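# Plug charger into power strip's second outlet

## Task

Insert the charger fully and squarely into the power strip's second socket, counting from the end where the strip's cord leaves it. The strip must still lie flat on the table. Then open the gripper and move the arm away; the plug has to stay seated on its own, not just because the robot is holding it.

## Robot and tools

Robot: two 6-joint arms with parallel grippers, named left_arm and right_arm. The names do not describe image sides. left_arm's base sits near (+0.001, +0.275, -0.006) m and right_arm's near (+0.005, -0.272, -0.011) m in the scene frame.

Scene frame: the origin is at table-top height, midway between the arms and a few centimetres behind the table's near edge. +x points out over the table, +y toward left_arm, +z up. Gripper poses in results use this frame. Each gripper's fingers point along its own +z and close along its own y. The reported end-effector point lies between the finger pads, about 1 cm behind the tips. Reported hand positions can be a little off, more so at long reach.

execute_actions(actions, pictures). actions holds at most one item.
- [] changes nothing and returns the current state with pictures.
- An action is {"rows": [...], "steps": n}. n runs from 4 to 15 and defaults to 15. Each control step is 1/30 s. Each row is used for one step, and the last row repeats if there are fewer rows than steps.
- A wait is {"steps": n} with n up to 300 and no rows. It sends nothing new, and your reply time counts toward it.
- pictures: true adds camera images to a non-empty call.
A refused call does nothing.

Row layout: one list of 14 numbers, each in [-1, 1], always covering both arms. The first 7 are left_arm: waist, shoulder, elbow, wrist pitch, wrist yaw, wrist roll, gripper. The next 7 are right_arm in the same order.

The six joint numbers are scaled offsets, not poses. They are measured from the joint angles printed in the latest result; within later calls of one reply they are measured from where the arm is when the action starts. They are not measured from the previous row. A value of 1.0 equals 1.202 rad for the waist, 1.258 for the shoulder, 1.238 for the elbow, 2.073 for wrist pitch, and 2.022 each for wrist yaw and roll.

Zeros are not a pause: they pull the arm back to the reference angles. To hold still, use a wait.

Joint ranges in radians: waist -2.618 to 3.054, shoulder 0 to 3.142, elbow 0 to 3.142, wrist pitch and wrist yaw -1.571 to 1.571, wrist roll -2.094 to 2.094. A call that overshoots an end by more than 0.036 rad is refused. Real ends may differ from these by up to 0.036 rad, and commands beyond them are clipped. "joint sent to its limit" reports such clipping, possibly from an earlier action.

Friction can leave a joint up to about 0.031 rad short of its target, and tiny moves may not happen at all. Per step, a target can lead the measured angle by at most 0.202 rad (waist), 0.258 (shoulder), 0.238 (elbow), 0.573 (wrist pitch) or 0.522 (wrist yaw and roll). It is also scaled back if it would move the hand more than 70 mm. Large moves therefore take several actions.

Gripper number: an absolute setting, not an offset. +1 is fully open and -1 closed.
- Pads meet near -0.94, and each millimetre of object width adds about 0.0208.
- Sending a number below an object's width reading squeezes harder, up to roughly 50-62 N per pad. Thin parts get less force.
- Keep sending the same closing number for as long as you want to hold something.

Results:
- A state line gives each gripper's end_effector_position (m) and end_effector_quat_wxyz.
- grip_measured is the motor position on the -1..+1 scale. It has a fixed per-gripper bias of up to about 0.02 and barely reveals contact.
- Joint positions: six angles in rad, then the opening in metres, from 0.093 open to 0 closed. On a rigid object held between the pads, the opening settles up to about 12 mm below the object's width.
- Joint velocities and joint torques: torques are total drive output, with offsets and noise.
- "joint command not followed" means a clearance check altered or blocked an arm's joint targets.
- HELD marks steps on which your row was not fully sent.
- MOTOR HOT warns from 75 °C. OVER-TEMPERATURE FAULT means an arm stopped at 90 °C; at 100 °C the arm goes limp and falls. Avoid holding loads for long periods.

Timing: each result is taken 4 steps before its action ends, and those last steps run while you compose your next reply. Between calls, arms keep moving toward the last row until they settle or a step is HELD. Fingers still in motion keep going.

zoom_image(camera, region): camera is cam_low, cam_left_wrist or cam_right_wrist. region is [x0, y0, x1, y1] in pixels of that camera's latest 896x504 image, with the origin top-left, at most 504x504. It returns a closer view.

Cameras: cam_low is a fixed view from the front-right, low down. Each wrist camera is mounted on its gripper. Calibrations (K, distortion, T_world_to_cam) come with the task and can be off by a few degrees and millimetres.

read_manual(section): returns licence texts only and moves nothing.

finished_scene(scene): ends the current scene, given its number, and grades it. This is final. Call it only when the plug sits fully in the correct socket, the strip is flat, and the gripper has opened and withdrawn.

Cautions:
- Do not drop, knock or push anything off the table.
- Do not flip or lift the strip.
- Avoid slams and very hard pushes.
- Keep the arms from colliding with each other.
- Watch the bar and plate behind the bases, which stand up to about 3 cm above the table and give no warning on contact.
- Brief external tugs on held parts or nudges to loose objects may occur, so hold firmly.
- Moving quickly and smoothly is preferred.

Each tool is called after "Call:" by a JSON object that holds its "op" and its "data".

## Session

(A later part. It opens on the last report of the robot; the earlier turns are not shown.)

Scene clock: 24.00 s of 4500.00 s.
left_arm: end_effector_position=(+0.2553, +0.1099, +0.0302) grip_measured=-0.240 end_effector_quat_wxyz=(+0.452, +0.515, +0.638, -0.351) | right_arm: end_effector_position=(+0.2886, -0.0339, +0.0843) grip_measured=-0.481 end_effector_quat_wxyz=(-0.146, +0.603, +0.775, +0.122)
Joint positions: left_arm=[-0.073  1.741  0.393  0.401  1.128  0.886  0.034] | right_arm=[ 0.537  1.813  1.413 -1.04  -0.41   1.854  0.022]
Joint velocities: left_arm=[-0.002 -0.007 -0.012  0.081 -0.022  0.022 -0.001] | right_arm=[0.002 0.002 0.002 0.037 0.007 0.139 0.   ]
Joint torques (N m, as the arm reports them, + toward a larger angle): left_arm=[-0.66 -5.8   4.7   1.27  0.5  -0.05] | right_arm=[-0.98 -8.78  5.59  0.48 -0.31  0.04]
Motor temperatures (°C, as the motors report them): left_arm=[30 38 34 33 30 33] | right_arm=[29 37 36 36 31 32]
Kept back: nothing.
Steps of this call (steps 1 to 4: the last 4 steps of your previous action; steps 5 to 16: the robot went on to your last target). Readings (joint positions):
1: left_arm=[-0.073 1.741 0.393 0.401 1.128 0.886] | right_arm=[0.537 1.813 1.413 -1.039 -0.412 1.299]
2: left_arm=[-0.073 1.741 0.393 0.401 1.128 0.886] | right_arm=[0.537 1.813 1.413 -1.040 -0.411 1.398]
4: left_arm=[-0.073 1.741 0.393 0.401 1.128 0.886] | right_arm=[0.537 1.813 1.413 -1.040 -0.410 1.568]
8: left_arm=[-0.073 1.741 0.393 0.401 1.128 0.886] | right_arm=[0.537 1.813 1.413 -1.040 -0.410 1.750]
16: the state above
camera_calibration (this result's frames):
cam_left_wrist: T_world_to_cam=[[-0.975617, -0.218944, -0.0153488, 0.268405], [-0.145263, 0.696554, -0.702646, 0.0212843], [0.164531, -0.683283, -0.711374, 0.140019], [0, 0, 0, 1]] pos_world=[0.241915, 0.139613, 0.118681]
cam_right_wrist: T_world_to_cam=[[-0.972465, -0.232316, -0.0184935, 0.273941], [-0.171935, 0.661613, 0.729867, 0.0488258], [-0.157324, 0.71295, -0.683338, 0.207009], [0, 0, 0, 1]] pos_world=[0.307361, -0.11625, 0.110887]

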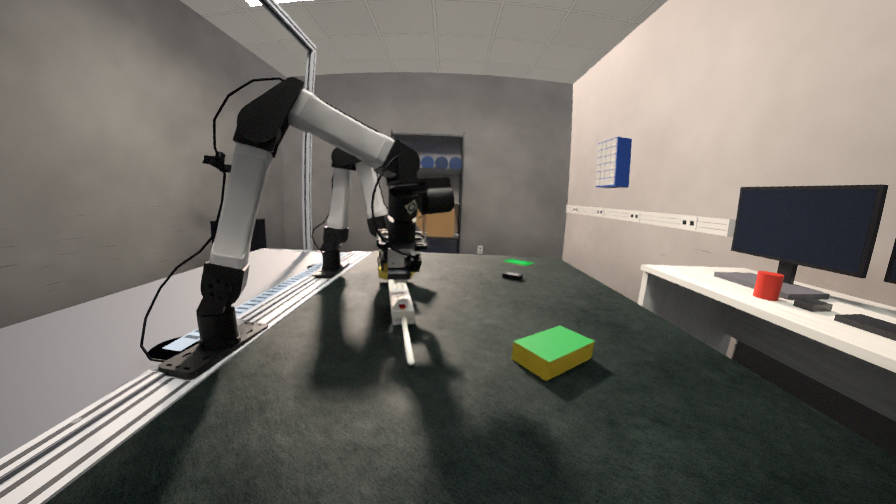

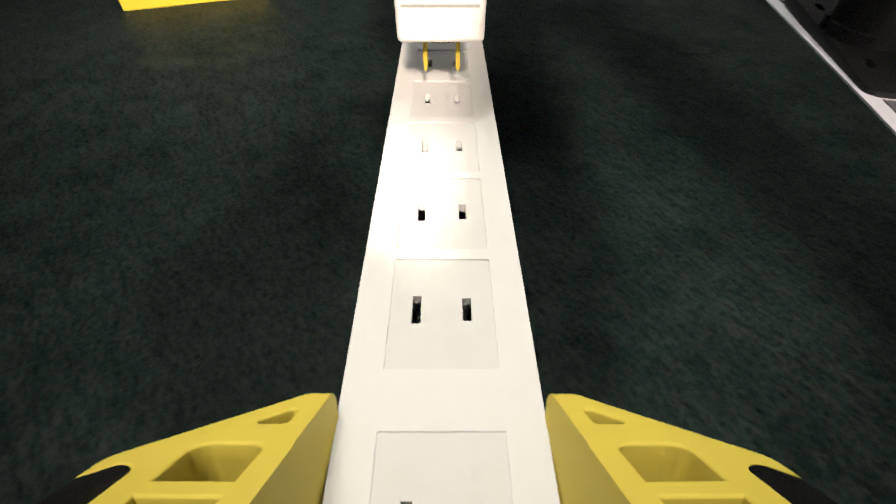

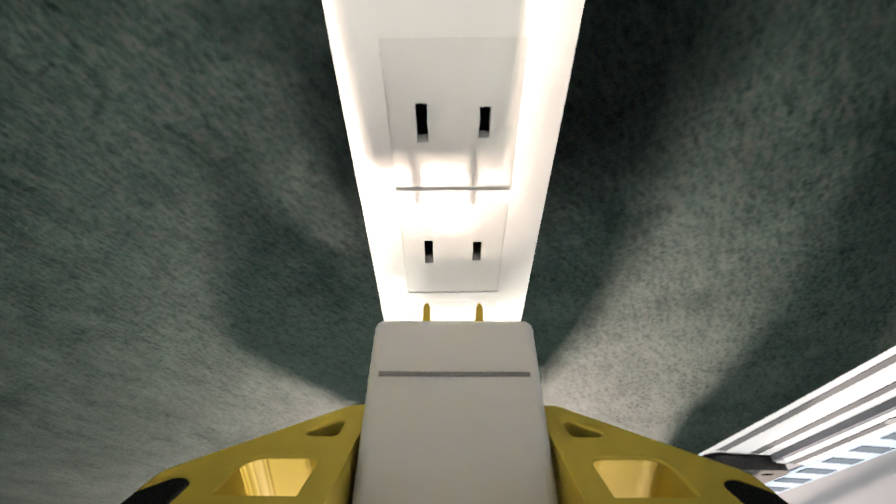

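Call:
{"op": "execute_actions", "data": {"actions": [{"rows": [
[-0.010,0,0,0,0,0,-0.3, -0.013,0,-0.013,0.008,0.002,-0.002,-0.65],
[-0.010,0,0,0,0,0,-0.3, -0.015,0,-0.016,0.012,0.002,-0.005,-0.65],
[-0.010,0,0,0,0,0,-0.3, -0.017,0,-0.020,0.016,0.002,-0.007,-0.65],
[-0.010,0,0,0,0,0,-0.3, -0.018,0,-0.025,0.019,0.002,-0.009,-0.65],
[-0.010,0,0,0,0,0,-0.3, -0.019,0,-0.030,0.022,0.002,-0.009,-0.65],
[-0.010,0,0,0,0,0,-0.3, -0.020,0,-0.035,0.024,0.002,-0.009,-0.65],
[-0.010,0,0,0,0,0,-0.3, -0.021,0,-0.039,0.026,0.002,-0.009,-0.65],
[-0.010,0,0,0,0,0,-0.3, -0.022,0,-0.042,0.027,0.002,-0.009,-0.65],
[-0.010,0,0,0,0,0,-0.3, -0.022,0,-0.044,0.027,0.002,-0.009,-0.65],
[-0.010,0,0,0,0,0,-0.3, -0.022,0,-0.045,0.027,0.002,-0.009,-0.65]
], "steps": 10}]}}

Call:
{"op": "execute_actions", "data": {"actions": [{"steps": 12}], "pictures": true}}

Call:
{"op": "zoom_image", "data": {"camera": "cam_right_wrist", "region": [370, 215, 540, 345]}}

Call:
{"op": "zoom_image", "data": {"camera": "cam_left_wrist", "region": [380, 0, 510, 125]}}

Scene clock: 27.03 s of 4500.00 s.
left_arm: end_effector_position=(+0.2553, +0.1099, +0.0302) grip_measured=-0.240 end_effector_quat_wxyz=(+0.452, +0.515, +0.638, -0.351) | right_arm: end_effector_position=(+0.2893, -0.0343, +0.0805) grip_measured=-0.481 end_effector_quat_wxyz=(-0.144, +0.603, +0.775, +0.124)
Joint positions: left_arm=[-0.073  1.741  0.393  0.401  1.128  0.886  0.034] | right_arm=[ 0.535  1.813  1.397 -1.019 -0.41   1.854  0.022]
Joint velocities: left_arm=[ 0.002  0.002 -0.007  0.022 -0.037 -0.051  0.   ] | right_arm=[-0.032 -0.007 -0.208  0.095  0.051 -0.066  0.   ]
Joint torques (N m, as the arm reports them, + toward a larger angle): left_arm=[-0.65 -5.75  4.77  1.31  0.5  -0.05] | right_arm=[-1.34 -8.46  5.43  0.77 -0.35 -0.08]
Motor temperatures (°C, as the motors report them): left_arm=[30 38 34 33 30 33] | right_arm=[29 38 36 36 31 32]
Steps of this call (steps 1 to 30: the robot went on to your last target; steps 31 to 85: nothing new was sent; steps 86 to 91: the first 6 steps of this action). Readings (joint positions):
86: left_arm=[-0.073 1.741 0.393 0.401 1.128 0.886] | right_arm=[0.537 1.813 1.413 -1.040 -0.410 1.872]
87: left_arm=[-0.073 1.741 0.393 0.401 1.128 0.886] | right_arm=[0.537 1.813 1.413 -1.039 -0.410 1.868]
89: left_arm=[-0.073 1.741 0.393 0.401 1.128 0.886] | right_arm=[0.537 1.813 1.408 -1.030 -0.410 1.860]
91: the state above

Scene clock: 27.43 s of 4500.00 s.
left_arm: end_effector_position=(+0.2553, +0.1099, +0.0302) grip_measured=-0.240 end_effector_quat_wxyz=(+0.452, +0.515, +0.638, -0.351) | right_arm: end_effector_position=(+0.2888, -0.0384, +0.0739) grip_measured=-0.481 end_effector_quat_wxyz=(-0.145, +0.603, +0.775, +0.122)
Joint positions: left_arm=[-0.073  1.741  0.393  0.401  1.128  0.886  0.034] | right_arm=[ 0.527  1.813  1.37  -1.    -0.41   1.843  0.022]
Joint velocities: left_arm=[ 0.002  0.012 -0.012  0.007 -0.022  0.022  0.001] | right_arm=[-0.017 -0.012 -0.002 -0.037  0.051  0.007  0.   ]
Joint torques (N m, as the arm reports them, + toward a larger angle): left_arm=[-0.7  -5.77  4.73  1.31  0.52 -0.04] | right_arm=[-1.05 -8.43  5.59  0.8  -0.35 -0.08]
Motor temperatures (°C, as the motors report them): left_arm=[30 38 34 33 30 33] | right_arm=[29 38 36 35 31 32]
Kept back: nothing.
Steps of this call (steps 1 to 4: the last 4 steps of your previous action; steps 5 to 12: the robot went on to your last target). Readings (joint positions):
1: left_arm=[-0.073 1.741 0.393 0.401 1.128 0.886] | right_arm=[0.533 1.813 1.390 -1.015 -0.410 1.851]
2: left_arm=[-0.073 1.741 0.393 0.401 1.128 0.886] | right_arm=[0.531 1.813 1.384 -1.012 -0.410 1.849]
4: left_arm=[-0.073 1.741 0.393 0.401 1.128 0.886] | right_arm=[0.528 1.813 1.375 -1.008 -0.410 1.847]
8: left_arm=[-0.073 1.741 0.393 0.401 1.128 0.886] | right_arm=[0.527 1.813 1.370 -1.004 -0.410 1.844]
12: the state above
camera_calibration (this result's frames):
cam_left_wrist: T_world_to_cam=[[-0.975617, -0.218944, -0.0153488, 0.268405], [-0.145263, 0.696554, -0.702646, 0.0212843], [0.164531, -0.683283, -0.711374, 0.140019], [0, 0, 0, 1]] pos_world=[0.241915, 0.139613, 0.118681]
cam_right_wrist: T_world_to_cam=[[-0.972356, -0.232568, -0.0208691, 0.273095], [-0.173911, 0.661666, 0.729351, 0.0600145], [-0.155815, 0.712818, -0.683821, 0.202745], [0, 0, 0, 1]] pos_world=[0.307573, -0.120717, 0.100569]

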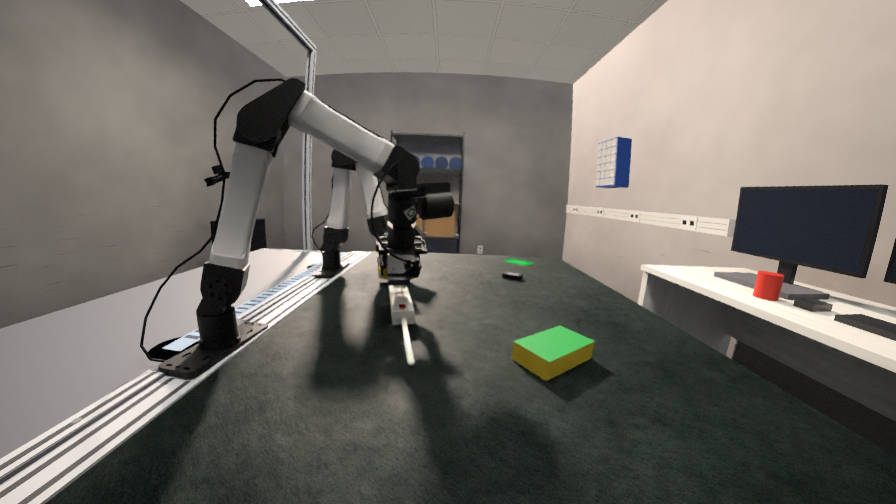

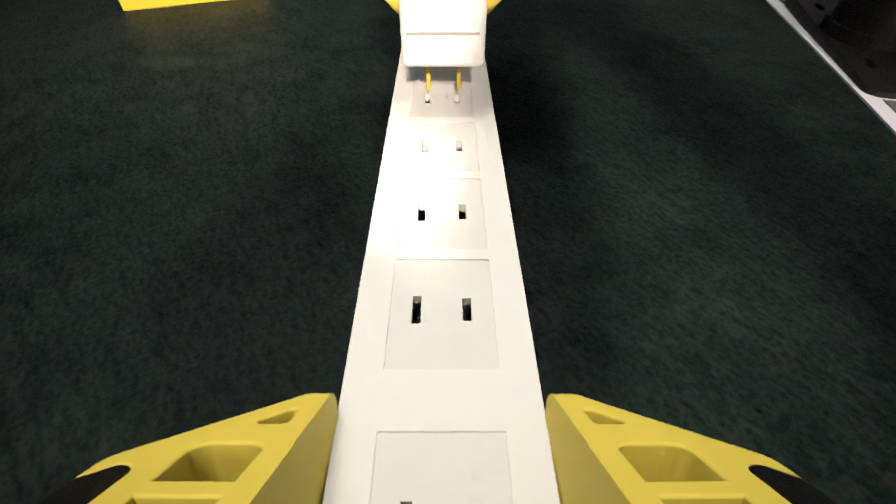

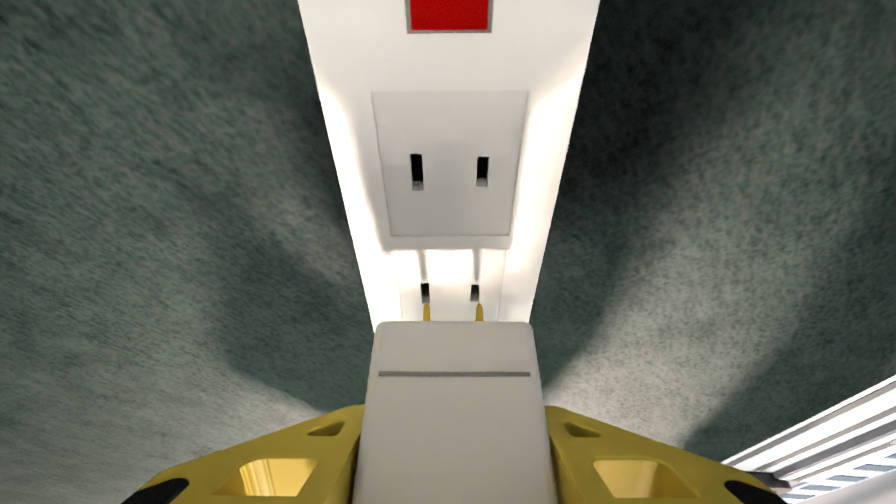

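Region (370, 215, 540, 345) of cam_right_wrist's 896x504 image, scaled by 2.965, with more detail than that image has; it fills the top 385 rows of this view, and the rest is white.

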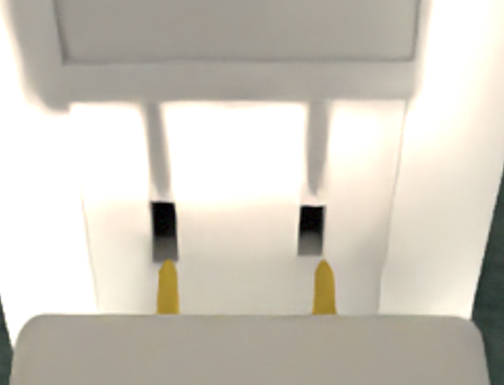

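Region (380, 0, 510, 125) of cam_left_wrist's 896x504 image, scaled by 3.877, with more detail than that image has; it fills the top 485 rows of this view, and the rest is white.

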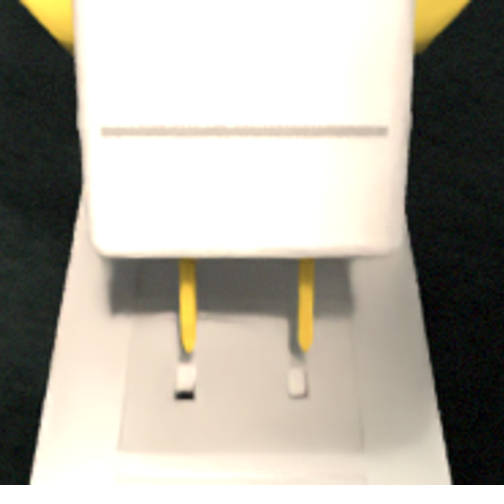

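Call:
{"op": "execute_actions", "data": {"actions": []}}

Scene clock: 28.17 s of 4500.00 s.
left_arm: end_effector_position=(+0.2553, +0.1099, +0.0302) grip_measured=-0.240 end_effector_quat_wxyz=(+0.452, +0.515, +0.638, -0.351) | right_arm: end_effector_position=(+0.2892, -0.0382, +0.0740) grip_measured=-0.481 end_effector_quat_wxyz=(-0.144, +0.602, +0.775, +0.123)
Joint positions: left_arm=[-0.073  1.741  0.393  0.401  1.128  0.886  0.034] | right_arm=[ 0.527  1.813  1.37  -0.998 -0.41   1.843  0.022]
Joint velocities: left_arm=[ 0.002  0.002 -0.012 -0.022 -0.037 -0.022 -0.002] | right_arm=[-0.027  0.002  0.007 -0.022 -0.037 -0.066  0.   ]
Joint torques (N m, as the arm reports them, + toward a larger angle): left_arm=[-0.68 -5.75  4.75  1.31  0.51 -0.04] | right_arm=[-1.07 -8.41  5.59  0.81 -0.34 -0.08]
Motor temperatures (°C, as the motors report them): left_arm=[30 38 34 33 30 33] | right_arm=[29 38 36 35 31 32]
Kept back: nothing.
Steps of this call (steps 1 to 22: the robot went on to your last target). Readings (joint positions):
1: left_arm=[-0.073 1.741 0.393 0.401 1.128 0.886] | right_arm=[0.527 1.813 1.370 -0.999 -0.410 1.843]
2: left_arm=[-0.073 1.741 0.393 0.401 1.128 0.886] | right_arm=[0.527 1.813 1.370 -0.999 -0.410 1.843]
4: left_arm=[-0.073 1.741 0.393 0.401 1.128 0.886] | right_arm=[0.527 1.813 1.370 -0.999 -0.410 1.843]
8: left_arm=[-0.073 1.741 0.393 0.401 1.128 0.886] | right_arm=[0.527 1.813 1.370 -0.998 -0.410 1.843]
22: the state above
camera_calibration (this result's frames):
cam_left_wrist: T_world_to_cam=[[-0.975617, -0.218944, -0.0153488, 0.268405], [-0.145263, 0.696554, -0.702646, 0.0212843], [0.164531, -0.683283, -0.711374, 0.140019], [0, 0, 0, 1]] pos_world=[0.241915, 0.139613, 0.118681]
cam_right_wrist: T_world_to_cam=[[-0.972128, -0.233319, -0.0229941, 0.273576], [-0.175862, 0.660825, 0.729645, 0.060417], [-0.155045, 0.713353, -0.683439, 0.20246], [0, 0, 0, 1]] pos_world=[0.307967, -0.12052, 0.100577]

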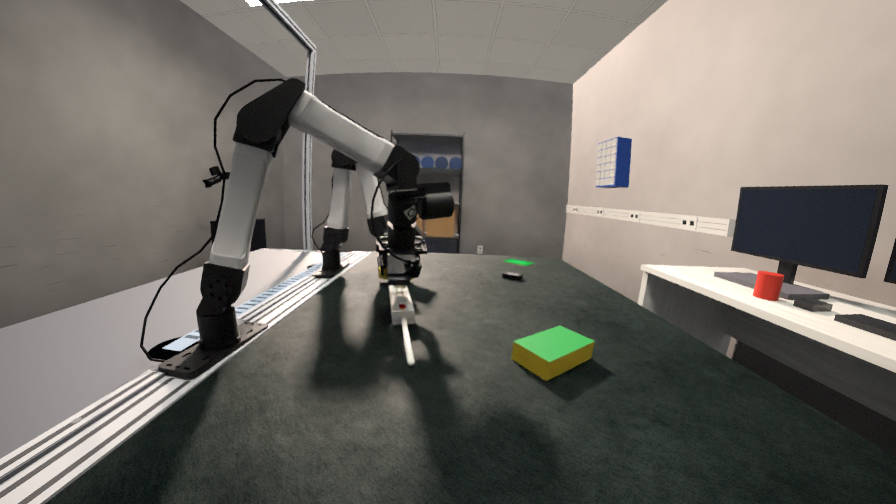

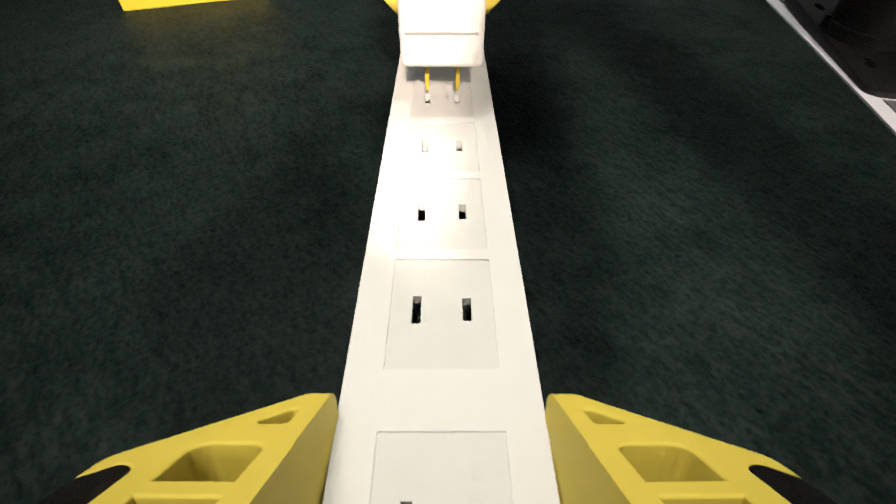

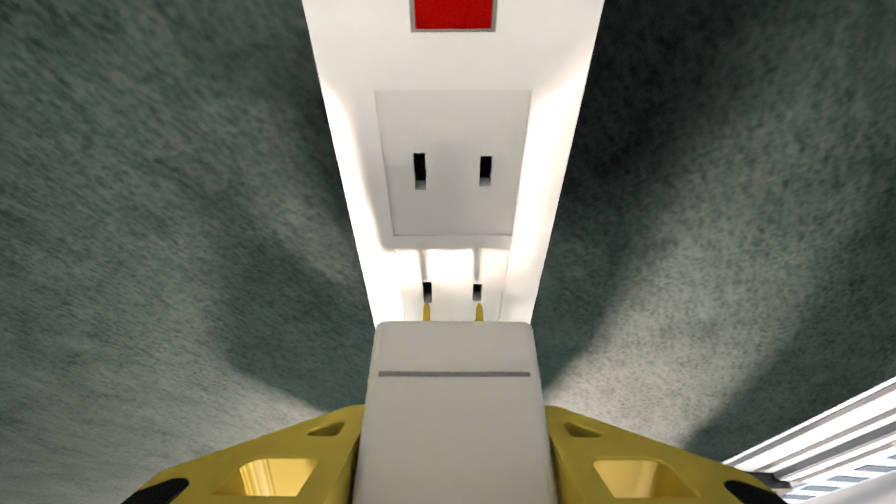

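Call:
{"op": "zoom_image", "data": {"camera": "cam_right_wrist", "region": [370, 215, 540, 345]}}

Call:
{"op": "zoom_image", "data": {"camera": "cam_left_wrist", "region": [380, 0, 510, 125]}}

Region (370, 215, 540, 345) of cam_right_wrist's 896x504 image, scaled by 2.965, with more detail than that image has; it fills the top 385 rows of this view, and the rest is white.

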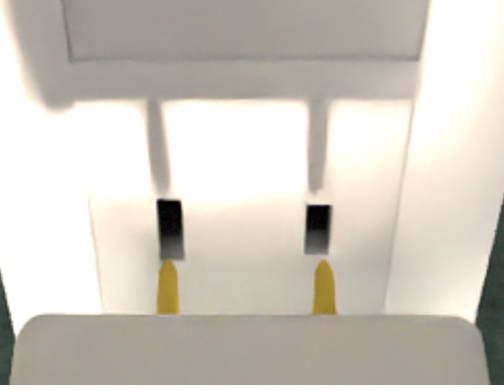

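Region (380, 0, 510, 125) of cam_left_wrist's 896x504 image, scaled by 3.877, with more detail than that image has; it fills the top 485 rows of this view, and the rest is white.

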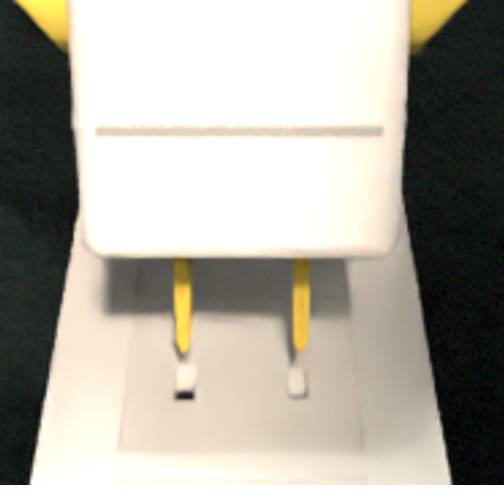

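Call:
{"op": "execute_actions", "data": {"actions": [{"rows": [[-0.008,0,0,0,0,0,-0.3, -0.008,0,-0.0115,0.0095,0.002,-0.002,-0.65],[-0.008,0,0,0,0,0,-0.3, -0.008,0,-0.0135,0.0115,0.002,-0.002,-0.65],[-0.008,0,0,0,0,0,-0.3, -0.008,0,-0.0155,0.0132,0.002,-0.002,-0.65],[-0.008,0,0,0,0,0,-0.3, -0.008,0,-0.0178,0.0148,0.002,-0.002,-0.65],[-0.008,0,0,0,0,0,-0.3, -0.008,0,-0.0200,0.0162,0.002,-0.002,-0.65],[-0.008,0,0,0,0,0,-0.3, -0.008,0,-0.0222,0.0173,0.002,-0.002,-0.65],[-0.008,0,0,0,0,0,-0.3, -0.008,0,-0.0243,0.0181,0.002,-0.002,-0.65],[-0.008,0,0,0,0,0,-0.3, -0.008,0,-0.0260,0.0181,0.002,-0.002,-0.65],[-0.008,0,0,0,0,0,-0.3, -0.008,0,-0.0275,0.0181,0.002,-0.002,-0.65]], "steps": 15}]}}

Call:
{"op": "execute_actions", "data": {"actions": [{"steps": 10}], "pictures": true}}

Call:
{"op": "zoom_image", "data": {"camera": "cam_right_wrist", "region": [370, 215, 540, 345]}}

Call:
{"op": "zoom_image", "data": {"camera": "cam_left_wrist", "region": [380, 0, 510, 125]}}

Scene clock: 29.60 s of 4500.00 s.
left_arm: end_effector_position=(+0.2553, +0.1099, +0.0302) grip_measured=-0.240 end_effector_quat_wxyz=(+0.452, +0.515, +0.638, -0.351) | right_arm: end_effector_position=(+0.2885, -0.0388, +0.0693) grip_measured=-0.481 end_effector_quat_wxyz=(-0.144, +0.602, +0.775, +0.124)
Joint positions: left_arm=[-0.073  1.741  0.393  0.401  1.128  0.886  0.034] | right_arm=[ 0.527  1.813  1.351 -0.978 -0.41   1.843  0.022]
Joint velocities: left_arm=[-0.027 -0.012 -0.017 -0.022 -0.007 -0.066  0.   ] | right_arm=[-0.012 -0.012 -0.042  0.022  0.007  0.007  0.   ]
Joint torques (N m, as the arm reports them, + toward a larger angle): left_arm=[-0.54 -5.76  4.74  1.31  0.51 -0.04] | right_arm=[-0.56 -8.36  5.73  0.88 -0.35 -0.06]
Motor temperatures (°C, as the motors report them): left_arm=[30 38 34 33 30 33] | right_arm=[29 39 36 35 31 32]
Steps of this call (steps 1 to 15: the robot went on to your last target; steps 16 to 32: nothing new was sent; steps 33 to 43: the first 11 steps of this action). Readings (joint positions):
33: left_arm=[-0.073 1.741 0.393 0.401 1.128 0.886] | right_arm=[0.527 1.813 1.370 -0.997 -0.410 1.843]
34: left_arm=[-0.073 1.741 0.393 0.401 1.128 0.886] | right_arm=[0.527 1.813 1.370 -0.996 -0.410 1.843]
36: left_arm=[-0.073 1.741 0.393 0.401 1.128 0.886] | right_arm=[0.527 1.813 1.370 -0.992 -0.410 1.843]
40: left_arm=[-0.073 1.741 0.393 0.401 1.128 0.886] | right_arm=[0.527 1.813 1.359 -0.979 -0.410 1.843]
43: the state above

Scene clock: 29.93 s of 4500.00 s.
left_arm: end_effector_position=(+0.2553, +0.1099, +0.0302) grip_measured=-0.240 end_effector_quat_wxyz=(+0.452, +0.515, +0.638, -0.351) | right_arm: end_effector_position=(+0.2889, -0.0386, +0.0691) grip_measured=-0.481 end_effector_quat_wxyz=(-0.144, +0.602, +0.775, +0.125)
Joint positions: left_arm=[-0.073  1.741  0.393  0.401  1.128  0.886  0.034] | right_arm=[ 0.527  1.813  1.35  -0.975 -0.41   1.843  0.022]
Joint velocities: left_arm=[ 0.022 -0.007  0.002 -0.022 -0.007 -0.051  0.001] | right_arm=[-0.002 -0.017  0.002 -0.037  0.007 -0.022  0.   ]
Joint torques (N m, as the arm reports them, + toward a larger angle): left_arm=[-0.54 -5.78  4.75  1.3   0.51 -0.04] | right_arm=[-0.55 -8.41  5.54  0.82 -0.35 -0.06]
Motor temperatures (°C, as the motors report them): left_arm=[30 38 34 33 30 33] | right_arm=[29 39 36 35 31 32]
Kept back: nothing.
Steps of this call (steps 1 to 4: the last 4 steps of your previous action; steps 5 to 10: the robot went on to your last target). Readings (joint positions):
1: left_arm=[-0.073 1.741 0.393 0.401 1.128 0.886] | right_arm=[0.527 1.813 1.350 -0.978 -0.410 1.843]
2: left_arm=[-0.073 1.741 0.393 0.401 1.128 0.886] | right_arm=[0.527 1.813 1.350 -0.978 -0.410 1.843]
4: left_arm=[-0.073 1.741 0.393 0.401 1.128 0.886] | right_arm=[0.527 1.813 1.350 -0.977 -0.410 1.843]
8: left_arm=[-0.073 1.741 0.393 0.401 1.128 0.886] | right_arm=[0.527 1.813 1.350 -0.975 -0.410 1.843]
10: the state above
camera_calibration (this result's frames):
cam_left_wrist: T_world_to_cam=[[-0.975617, -0.218944, -0.0153488, 0.268405], [-0.145263, 0.696554, -0.702646, 0.0212843], [0.164531, -0.683283, -0.711374, 0.140019], [0, 0, 0, 1]] pos_world=[0.241915, 0.139613, 0.118681]
cam_right_wrist: T_world_to_cam=[[-0.97203, -0.233418, -0.0259403, 0.273259], [-0.177912, 0.659745, 0.730126, 0.0647153], [-0.153311, 0.71432, -0.68282, 0.198862], [0, 0, 0, 1]] pos_world=[0.307617, -0.120963, 0.0956249]

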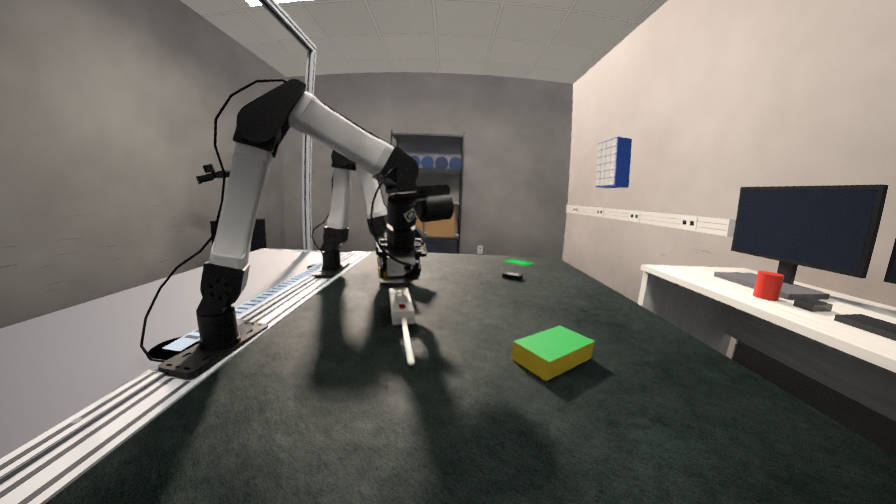

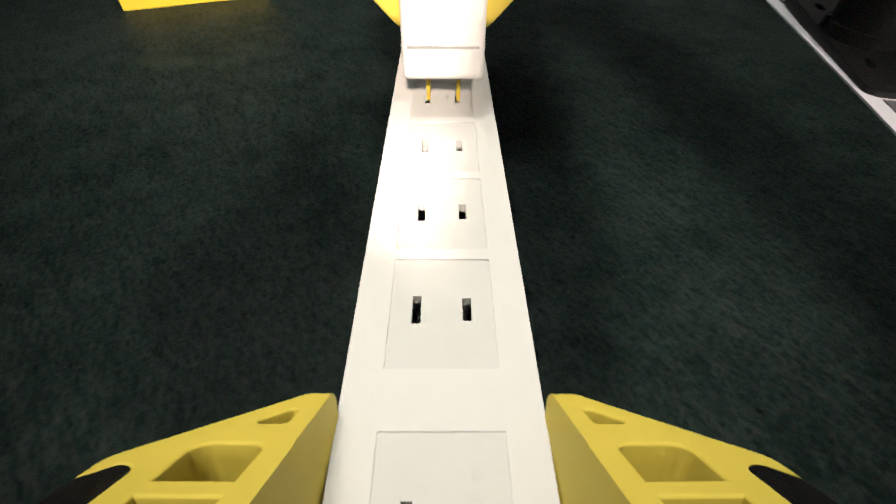

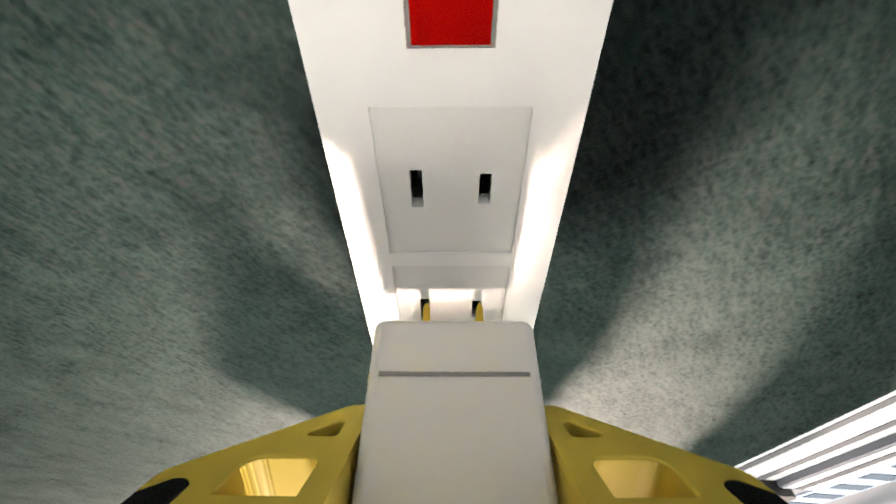

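Region (370, 215, 540, 345) of cam_right_wrist's 896x504 image, scaled by 2.965, with more detail than that image has; it fills the top 385 rows of this view, and the rest is white.

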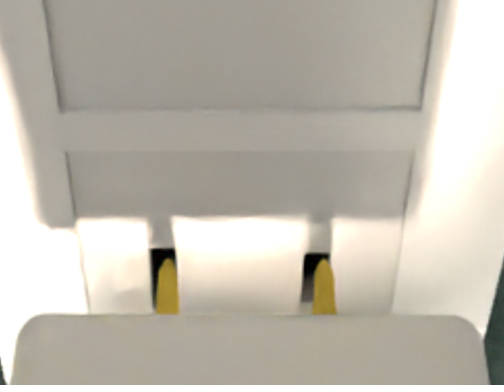

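Region (380, 0, 510, 125) of cam_left_wrist's 896x504 image, scaled by 3.877, with more detail than that image has; it fills the top 485 rows of this view, and the rest is white.

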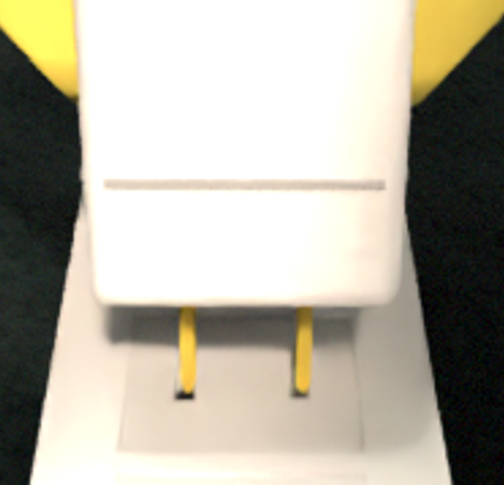

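Call:
{"op": "execute_actions", "data": {"actions": [{"rows": [[-0.008,0,0,0,0,0,-0.3, -0.008,0,-0.0113,0.0082,0.002,-0.002,-0.65],[-0.008,0,0,0,0,0,-0.3, -0.008,0,-0.0113,0.0082,0.002,-0.002,-0.65],[-0.008,0,0,0,0,0,-0.3, -0.008,0,-0.0133,0.0094,0.002,-0.002,-0.65],[-0.008,0,0,0,0,0,-0.3, -0.008,0,-0.0153,0.0108,0.002,-0.002,-0.65],[-0.008,0,0,0,0,0,-0.3, -0.008,0,-0.0173,0.0121,0.002,-0.002,-0.65],[-0.008,0,0,0,0,0,-0.3, -0.008,0,-0.0193,0.0135,0.002,-0.002,-0.65],[-0.008,0,0,0,0,0,-0.3, -0.008,0,-0.0213,0.0148,0.002,-0.002,-0.65],[-0.008,0,0,0,0,0,-0.3, -0.008,0,-0.0233,0.0162,0.002,-0.002,-0.65],[-0.008,0,0,0,0,0,-0.3, -0.008,0,-0.0253,0.0175,0.002,-0.002,-0.65],[-0.008,0,0,0,0,0,-0.3, -0.008,0,-0.0273,0.0189,0.002,-0.002,-0.65],[-0.008,0,0,0,0,0,-0.3, -0.008,0,-0.0293,0.0202,0.002,-0.002,-0.65],[-0.008,0,0,0,0,0,-0.3, -0.008,0,-0.0312,0.0215,0.002,-0.002,-0.65]], "steps": 15}]}}

Call:
{"op": "execute_actions", "data": {"actions": [{"steps": 10}], "pictures": true}}

Call:
{"op": "zoom_image", "data": {"camera": "cam_left_wrist", "region": [380, 0, 510, 125]}}

Scene clock: 31.17 s of 4500.00 s.
left_arm: end_effector_position=(+0.2553, +0.1099, +0.0302) grip_measured=-0.240 end_effector_quat_wxyz=(+0.452, +0.515, +0.638, -0.351) | right_arm: end_effector_position=(+0.2889, -0.0388, +0.0653) grip_measured=-0.481 end_effector_quat_wxyz=(-0.143, +0.602, +0.776, +0.126)
Joint positions: left_arm=[-0.073  1.741  0.393  0.401  1.128  0.886  0.034] | right_arm=[ 0.527  1.813  1.334 -0.955 -0.41   1.843  0.022]
Joint velocities: left_arm=[ 0.002 -0.012  0.002 -0.007  0.022  0.022 -0.   ] | right_arm=[ 0.007  0.002 -0.081  0.125 -0.007  0.037 -0.   ]
Joint torques (N m, as the arm reports them, + toward a larger angle): left_arm=[-0.46 -5.79  4.6   1.3   0.52  0.02] | right_arm=[-0.59 -8.37  5.48  0.75 -0.34 -0.06]
Motor temperatures (°C, as the motors report them): left_arm=[30 38 34 33 30 33] | right_arm=[29 39 36 35 31 32]
Steps of this call (steps 1 to 15: the robot went on to your last target; steps 16 to 26: nothing new was sent; steps 27 to 37: the first 11 steps of this action). Readings (joint positions):
27: left_arm=[-0.073 1.741 0.393 0.401 1.128 0.886] | right_arm=[0.527 1.813 1.350 -0.974 -0.410 1.843]
28: left_arm=[-0.073 1.741 0.393 0.401 1.128 0.886] | right_arm=[0.527 1.813 1.350 -0.974 -0.410 1.843]
30: left_arm=[-0.073 1.741 0.393 0.401 1.128 0.886] | right_arm=[0.527 1.813 1.350 -0.972 -0.410 1.843]
34: left_arm=[-0.073 1.741 0.393 0.401 1.128 0.886] | right_arm=[0.527 1.813 1.344 -0.963 -0.410 1.843]
37: the state above

Scene clock: 31.50 s of 4500.00 s.
left_arm: end_effector_position=(+0.2553, +0.1099, +0.0302) grip_measured=-0.240 end_effector_quat_wxyz=(+0.452, +0.515, +0.638, -0.351) | right_arm: end_effector_position=(+0.2891, -0.0388, +0.0635) grip_measured=-0.481 end_effector_quat_wxyz=(-0.142, +0.601, +0.776, +0.128)
Joint positions: left_arm=[-0.073  1.741  0.393  0.401  1.128  0.886  0.034] | right_arm=[ 0.527  1.813  1.327 -0.945 -0.41   1.843  0.022]
Joint velocities: left_arm=[ 0.002 -0.002  0.007  0.037 -0.037 -0.007  0.   ] | right_arm=[ 0.007 -0.007  0.002 -0.022 -0.007  0.022 -0.   ]
Joint torques (N m, as the arm reports them, + toward a larger angle): left_arm=[-0.5  -5.75  4.69  1.3   0.52 -0.03] | right_arm=[-0.56 -8.4   5.42  0.85 -0.35 -0.06]
Motor temperatures (°C, as the motors report them): left_arm=[30 38 34 33 30 33] | right_arm=[29 39 36 35 31 32]
Kept back: nothing.
Steps of this call (steps 1 to 4: the last 4 steps of your previous action; steps 5 to 10: the robot went on to your last target). Readings (joint positions):
1: left_arm=[-0.073 1.741 0.393 0.401 1.128 0.886] | right_arm=[0.527 1.813 1.331 -0.951 -0.410 1.843]
2: left_arm=[-0.073 1.741 0.393 0.401 1.128 0.886] | right_arm=[0.527 1.813 1.329 -0.949 -0.410 1.843]
4: left_arm=[-0.073 1.741 0.393 0.401 1.128 0.886] | right_arm=[0.527 1.813 1.327 -0.946 -0.410 1.843]
8: left_arm=[-0.073 1.741 0.393 0.401 1.128 0.886] | right_arm=[0.527 1.813 1.327 -0.945 -0.410 1.843]
10: the state above
camera_calibration (this result's frames):
cam_left_wrist: T_world_to_cam=[[-0.975593, -0.219073, -0.0149907, 0.268403], [-0.1456, 0.696477, -0.702652, 0.0213788], [0.164373, -0.68332, -0.711375, 0.140063], [0, 0, 0, 1]] pos_world=[0.241942, 0.139618, 0.118683]
cam_right_wrist: T_world_to_cam=[[-0.971796, -0.233614, -0.0322003, 0.27351], [-0.182271, 0.657445, 0.731125, 0.0700753], [-0.149631, 0.716373, -0.681484, 0.194148], [0, 0, 0, 1]] pos_world=[0.307619, -0.121258, 0.0898821]

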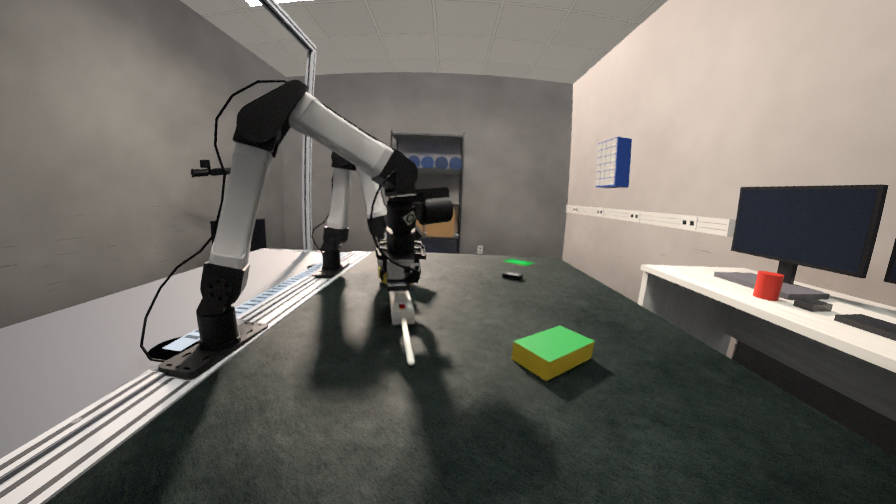

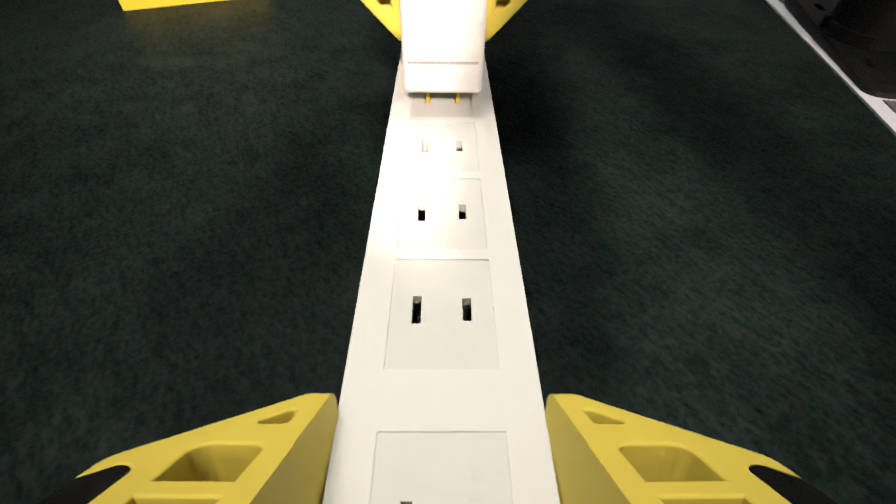

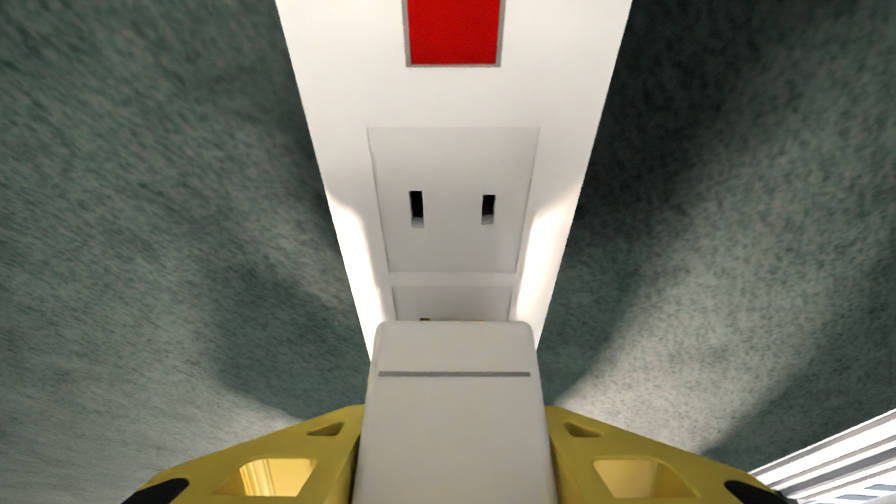

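Region (380, 0, 510, 125) of cam_left_wrist's 896x504 image, scaled by 3.877, with more detail than that image has; it fills the top 485 rows of this view, and the rest is white.

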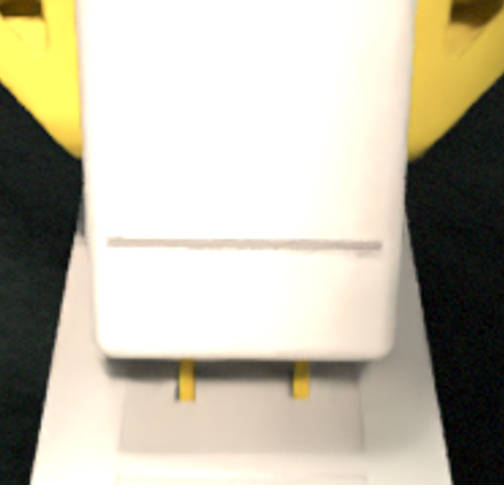

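Call:
{"op": "execute_actions", "data": {"actions": [{"rows": [[-0.008,0,0,0,0,0,-0.3, -0.008,0.008,-0.0121,0.0070,0.002,-0.002,-0.65],[-0.008,0,0,0,0,0,-0.3, -0.008,0.0127,-0.0121,0.0070,0.002,-0.002,-0.65],[-0.008,0,0,0,0,0,-0.3, -0.008,0.0138,-0.0131,0.0079,0.002,-0.002,-0.65],[-0.008,0,0,0,0,0,-0.3, -0.008,0.0148,-0.0142,0.0089,0.002,-0.002,-0.65],[-0.008,0,0,0,0,0,-0.3, -0.008,0.0159,-0.0152,0.0098,0.002,-0.002,-0.65],[-0.008,0,0,0,0,0,-0.3, -0.008,0.0170,-0.0163,0.0108,0.002,-0.002,-0.65],[-0.008,0,0,0,0,0,-0.3, -0.008,0.0180,-0.0173,0.0117,0.002,-0.002,-0.65],[-0.008,0,0,0,0,0,-0.3, -0.008,0.0191,-0.0183,0.0126,0.002,-0.002,-0.65],[-0.008,0,0,0,0,0,-0.3, -0.008,0.0202,-0.0194,0.0136,0.002,-0.002,-0.65],[-0.008,0,0,0,0,0,-0.3, -0.008,0.0212,-0.0204,0.0145,0.002,-0.002,-0.65]], "steps": 15}]}}

Call:
{"op": "execute_actions", "data": {"actions": [{"steps": 8}], "pictures": true}}

Call:
{"op": "zoom_image", "data": {"camera": "cam_left_wrist", "region": [380, 20, 510, 145]}}

Scene clock: 33.07 s of 4500.00 s.
left_arm: end_effector_position=(+0.2553, +0.1099, +0.0302) grip_measured=-0.240 end_effector_quat_wxyz=(+0.452, +0.515, +0.638, -0.351) | right_arm: end_effector_position=(+0.2892, -0.0389, +0.0604) grip_measured=-0.481 end_effector_quat_wxyz=(-0.143, +0.602, +0.776, +0.127)
Joint positions: left_arm=[-0.073  1.741  0.393  0.401  1.128  0.886  0.034] | right_arm=[ 0.527  1.818  1.32  -0.935 -0.41   1.843  0.022]
Joint velocities: left_arm=[ 0.022 -0.007 -0.002 -0.066 -0.007  0.051 -0.002] | right_arm=[-0.012  0.071 -0.032  0.081  0.037 -0.022 -0.   ]
Joint torques (N m, as the arm reports them, + toward a larger angle): left_arm=[-0.55 -5.77  4.72  1.31  0.51 -0.02] | right_arm=[-0.61 -7.08  5.32  0.8  -0.35 -0.06]
Motor temperatures (°C, as the motors report them): left_arm=[30 38 34 33 30 33] | right_arm=[29 39 36 35 31 32]
Steps of this call (steps 1 to 30: the robot went on to your last target; steps 31 to 36: nothing new was sent; steps 37 to 47: the first 11 steps of this action). Readings (joint positions):
37: left_arm=[-0.073 1.741 0.393 0.401 1.128 0.886] | right_arm=[0.527 1.813 1.327 -0.944 -0.410 1.843]
38: left_arm=[-0.073 1.741 0.393 0.401 1.128 0.886] | right_arm=[0.527 1.813 1.327 -0.944 -0.410 1.843]
40: left_arm=[-0.073 1.741 0.393 0.401 1.128 0.886] | right_arm=[0.527 1.813 1.327 -0.943 -0.410 1.843]
44: left_arm=[-0.073 1.741 0.393 0.401 1.128 0.886] | right_arm=[0.527 1.813 1.325 -0.941 -0.410 1.843]
47: the state above

Scene clock: 33.33 s of 4500.00 s.
left_arm: end_effector_position=(+0.2553, +0.1099, +0.0302) grip_measured=-0.240 end_effector_quat_wxyz=(+0.452, +0.515, +0.638, -0.351) | right_arm: end_effector_position=(+0.2894, -0.0387, +0.0585) grip_measured=-0.481 end_effector_quat_wxyz=(-0.143, +0.602, +0.776, +0.126)
Joint positions: left_arm=[-0.073  1.741  0.393  0.401  1.128  0.885  0.034] | right_arm=[ 0.527  1.823  1.318 -0.93  -0.41   1.843  0.022]
Joint velocities: left_arm=[ 0.027 -0.017  0.012  0.007  0.007  0.022  0.   ] | right_arm=[ 0.032 -0.007 -0.002 -0.051 -0.022  0.051  0.   ]
Joint torques (N m, as the arm reports them, + toward a larger angle): left_arm=[-0.5  -5.77  4.7   1.31  0.51 -0.04] | right_arm=[-0.56 -7.15  5.23  0.86 -0.34 -0.06]
Motor temperatures (°C, as the motors report them): left_arm=[30 38 34 33 30 33] | right_arm=[29 39 36 35 31 32]
Kept back: nothing.
Steps of this call (steps 1 to 4: the last 4 steps of your previous action; steps 5 to 8: the robot went on to your last target). Readings (joint positions):
1: left_arm=[-0.073 1.741 0.393 0.401 1.128 0.886] | right_arm=[0.527 1.821 1.318 -0.932 -0.410 1.843]
2: left_arm=[-0.073 1.741 0.393 0.401 1.128 0.885] | right_arm=[0.527 1.823 1.318 -0.930 -0.410 1.843]
4: left_arm=[-0.073 1.741 0.393 0.401 1.128 0.885] | right_arm=[0.527 1.823 1.318 -0.930 -0.410 1.843]
8: the state above
camera_calibration (this result's frames):
cam_left_wrist: T_world_to_cam=[[-0.97557, -0.219203, -0.0146326, 0.2684], [-0.145936, 0.6964, -0.702659, 0.0214733], [0.164215, -0.683357, -0.711376, 0.140108], [0, 0, 0, 1]] pos_world=[0.241969, 0.139624, 0.118685]
cam_right_wrist: T_world_to_cam=[[-0.971927, -0.233573, -0.0283202, 0.273539], [-0.179503, 0.658296, 0.731044, 0.0730342], [-0.152109, 0.715605, -0.681742, 0.191401], [0, 0, 0, 1]] pos_world=[0.308084, -0.121154, 0.0848416]

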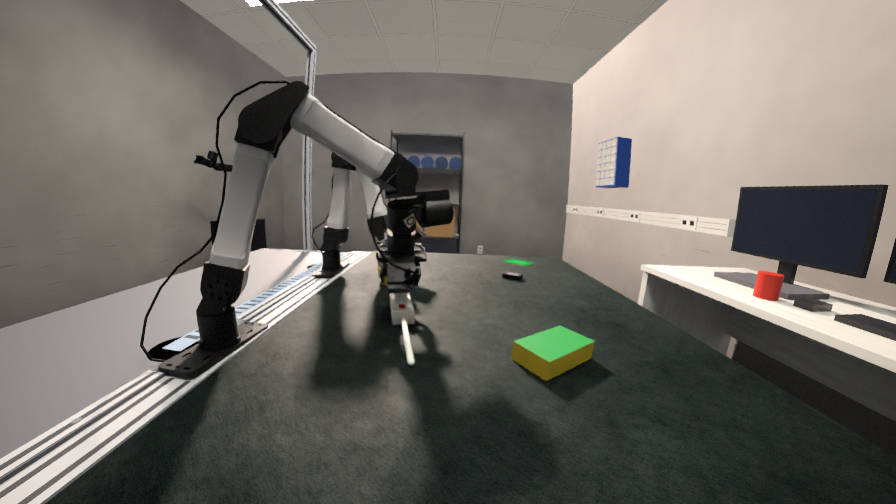

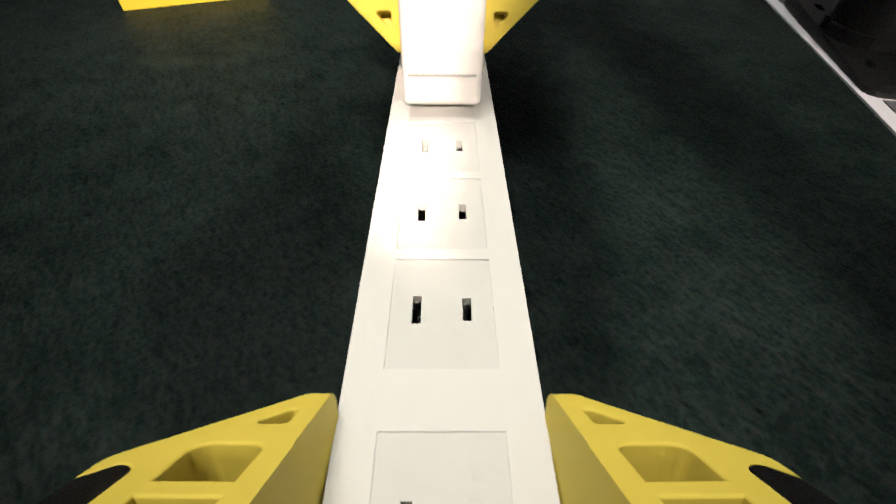

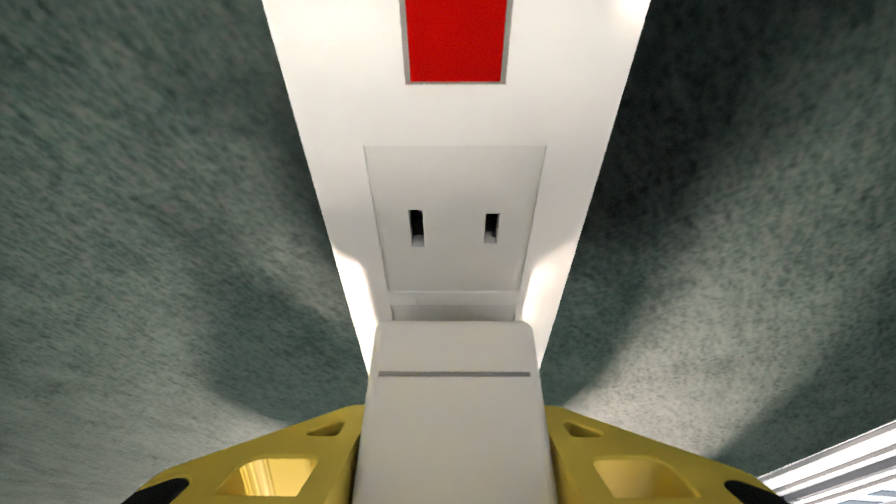

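Region (380, 20, 510, 145) of cam_left_wrist's 896x504 image, scaled by 3.877, with more detail than that image has; it fills the top 485 rows of this view, and the rest is white.

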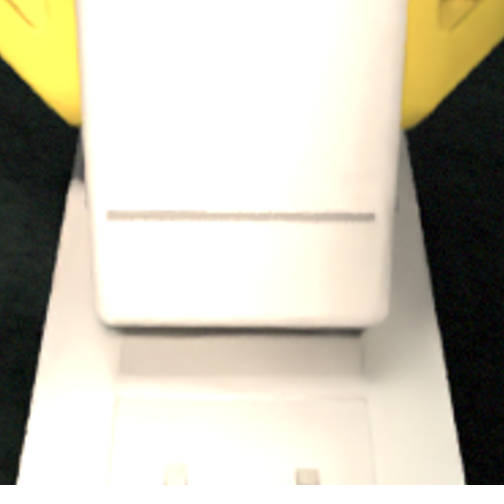

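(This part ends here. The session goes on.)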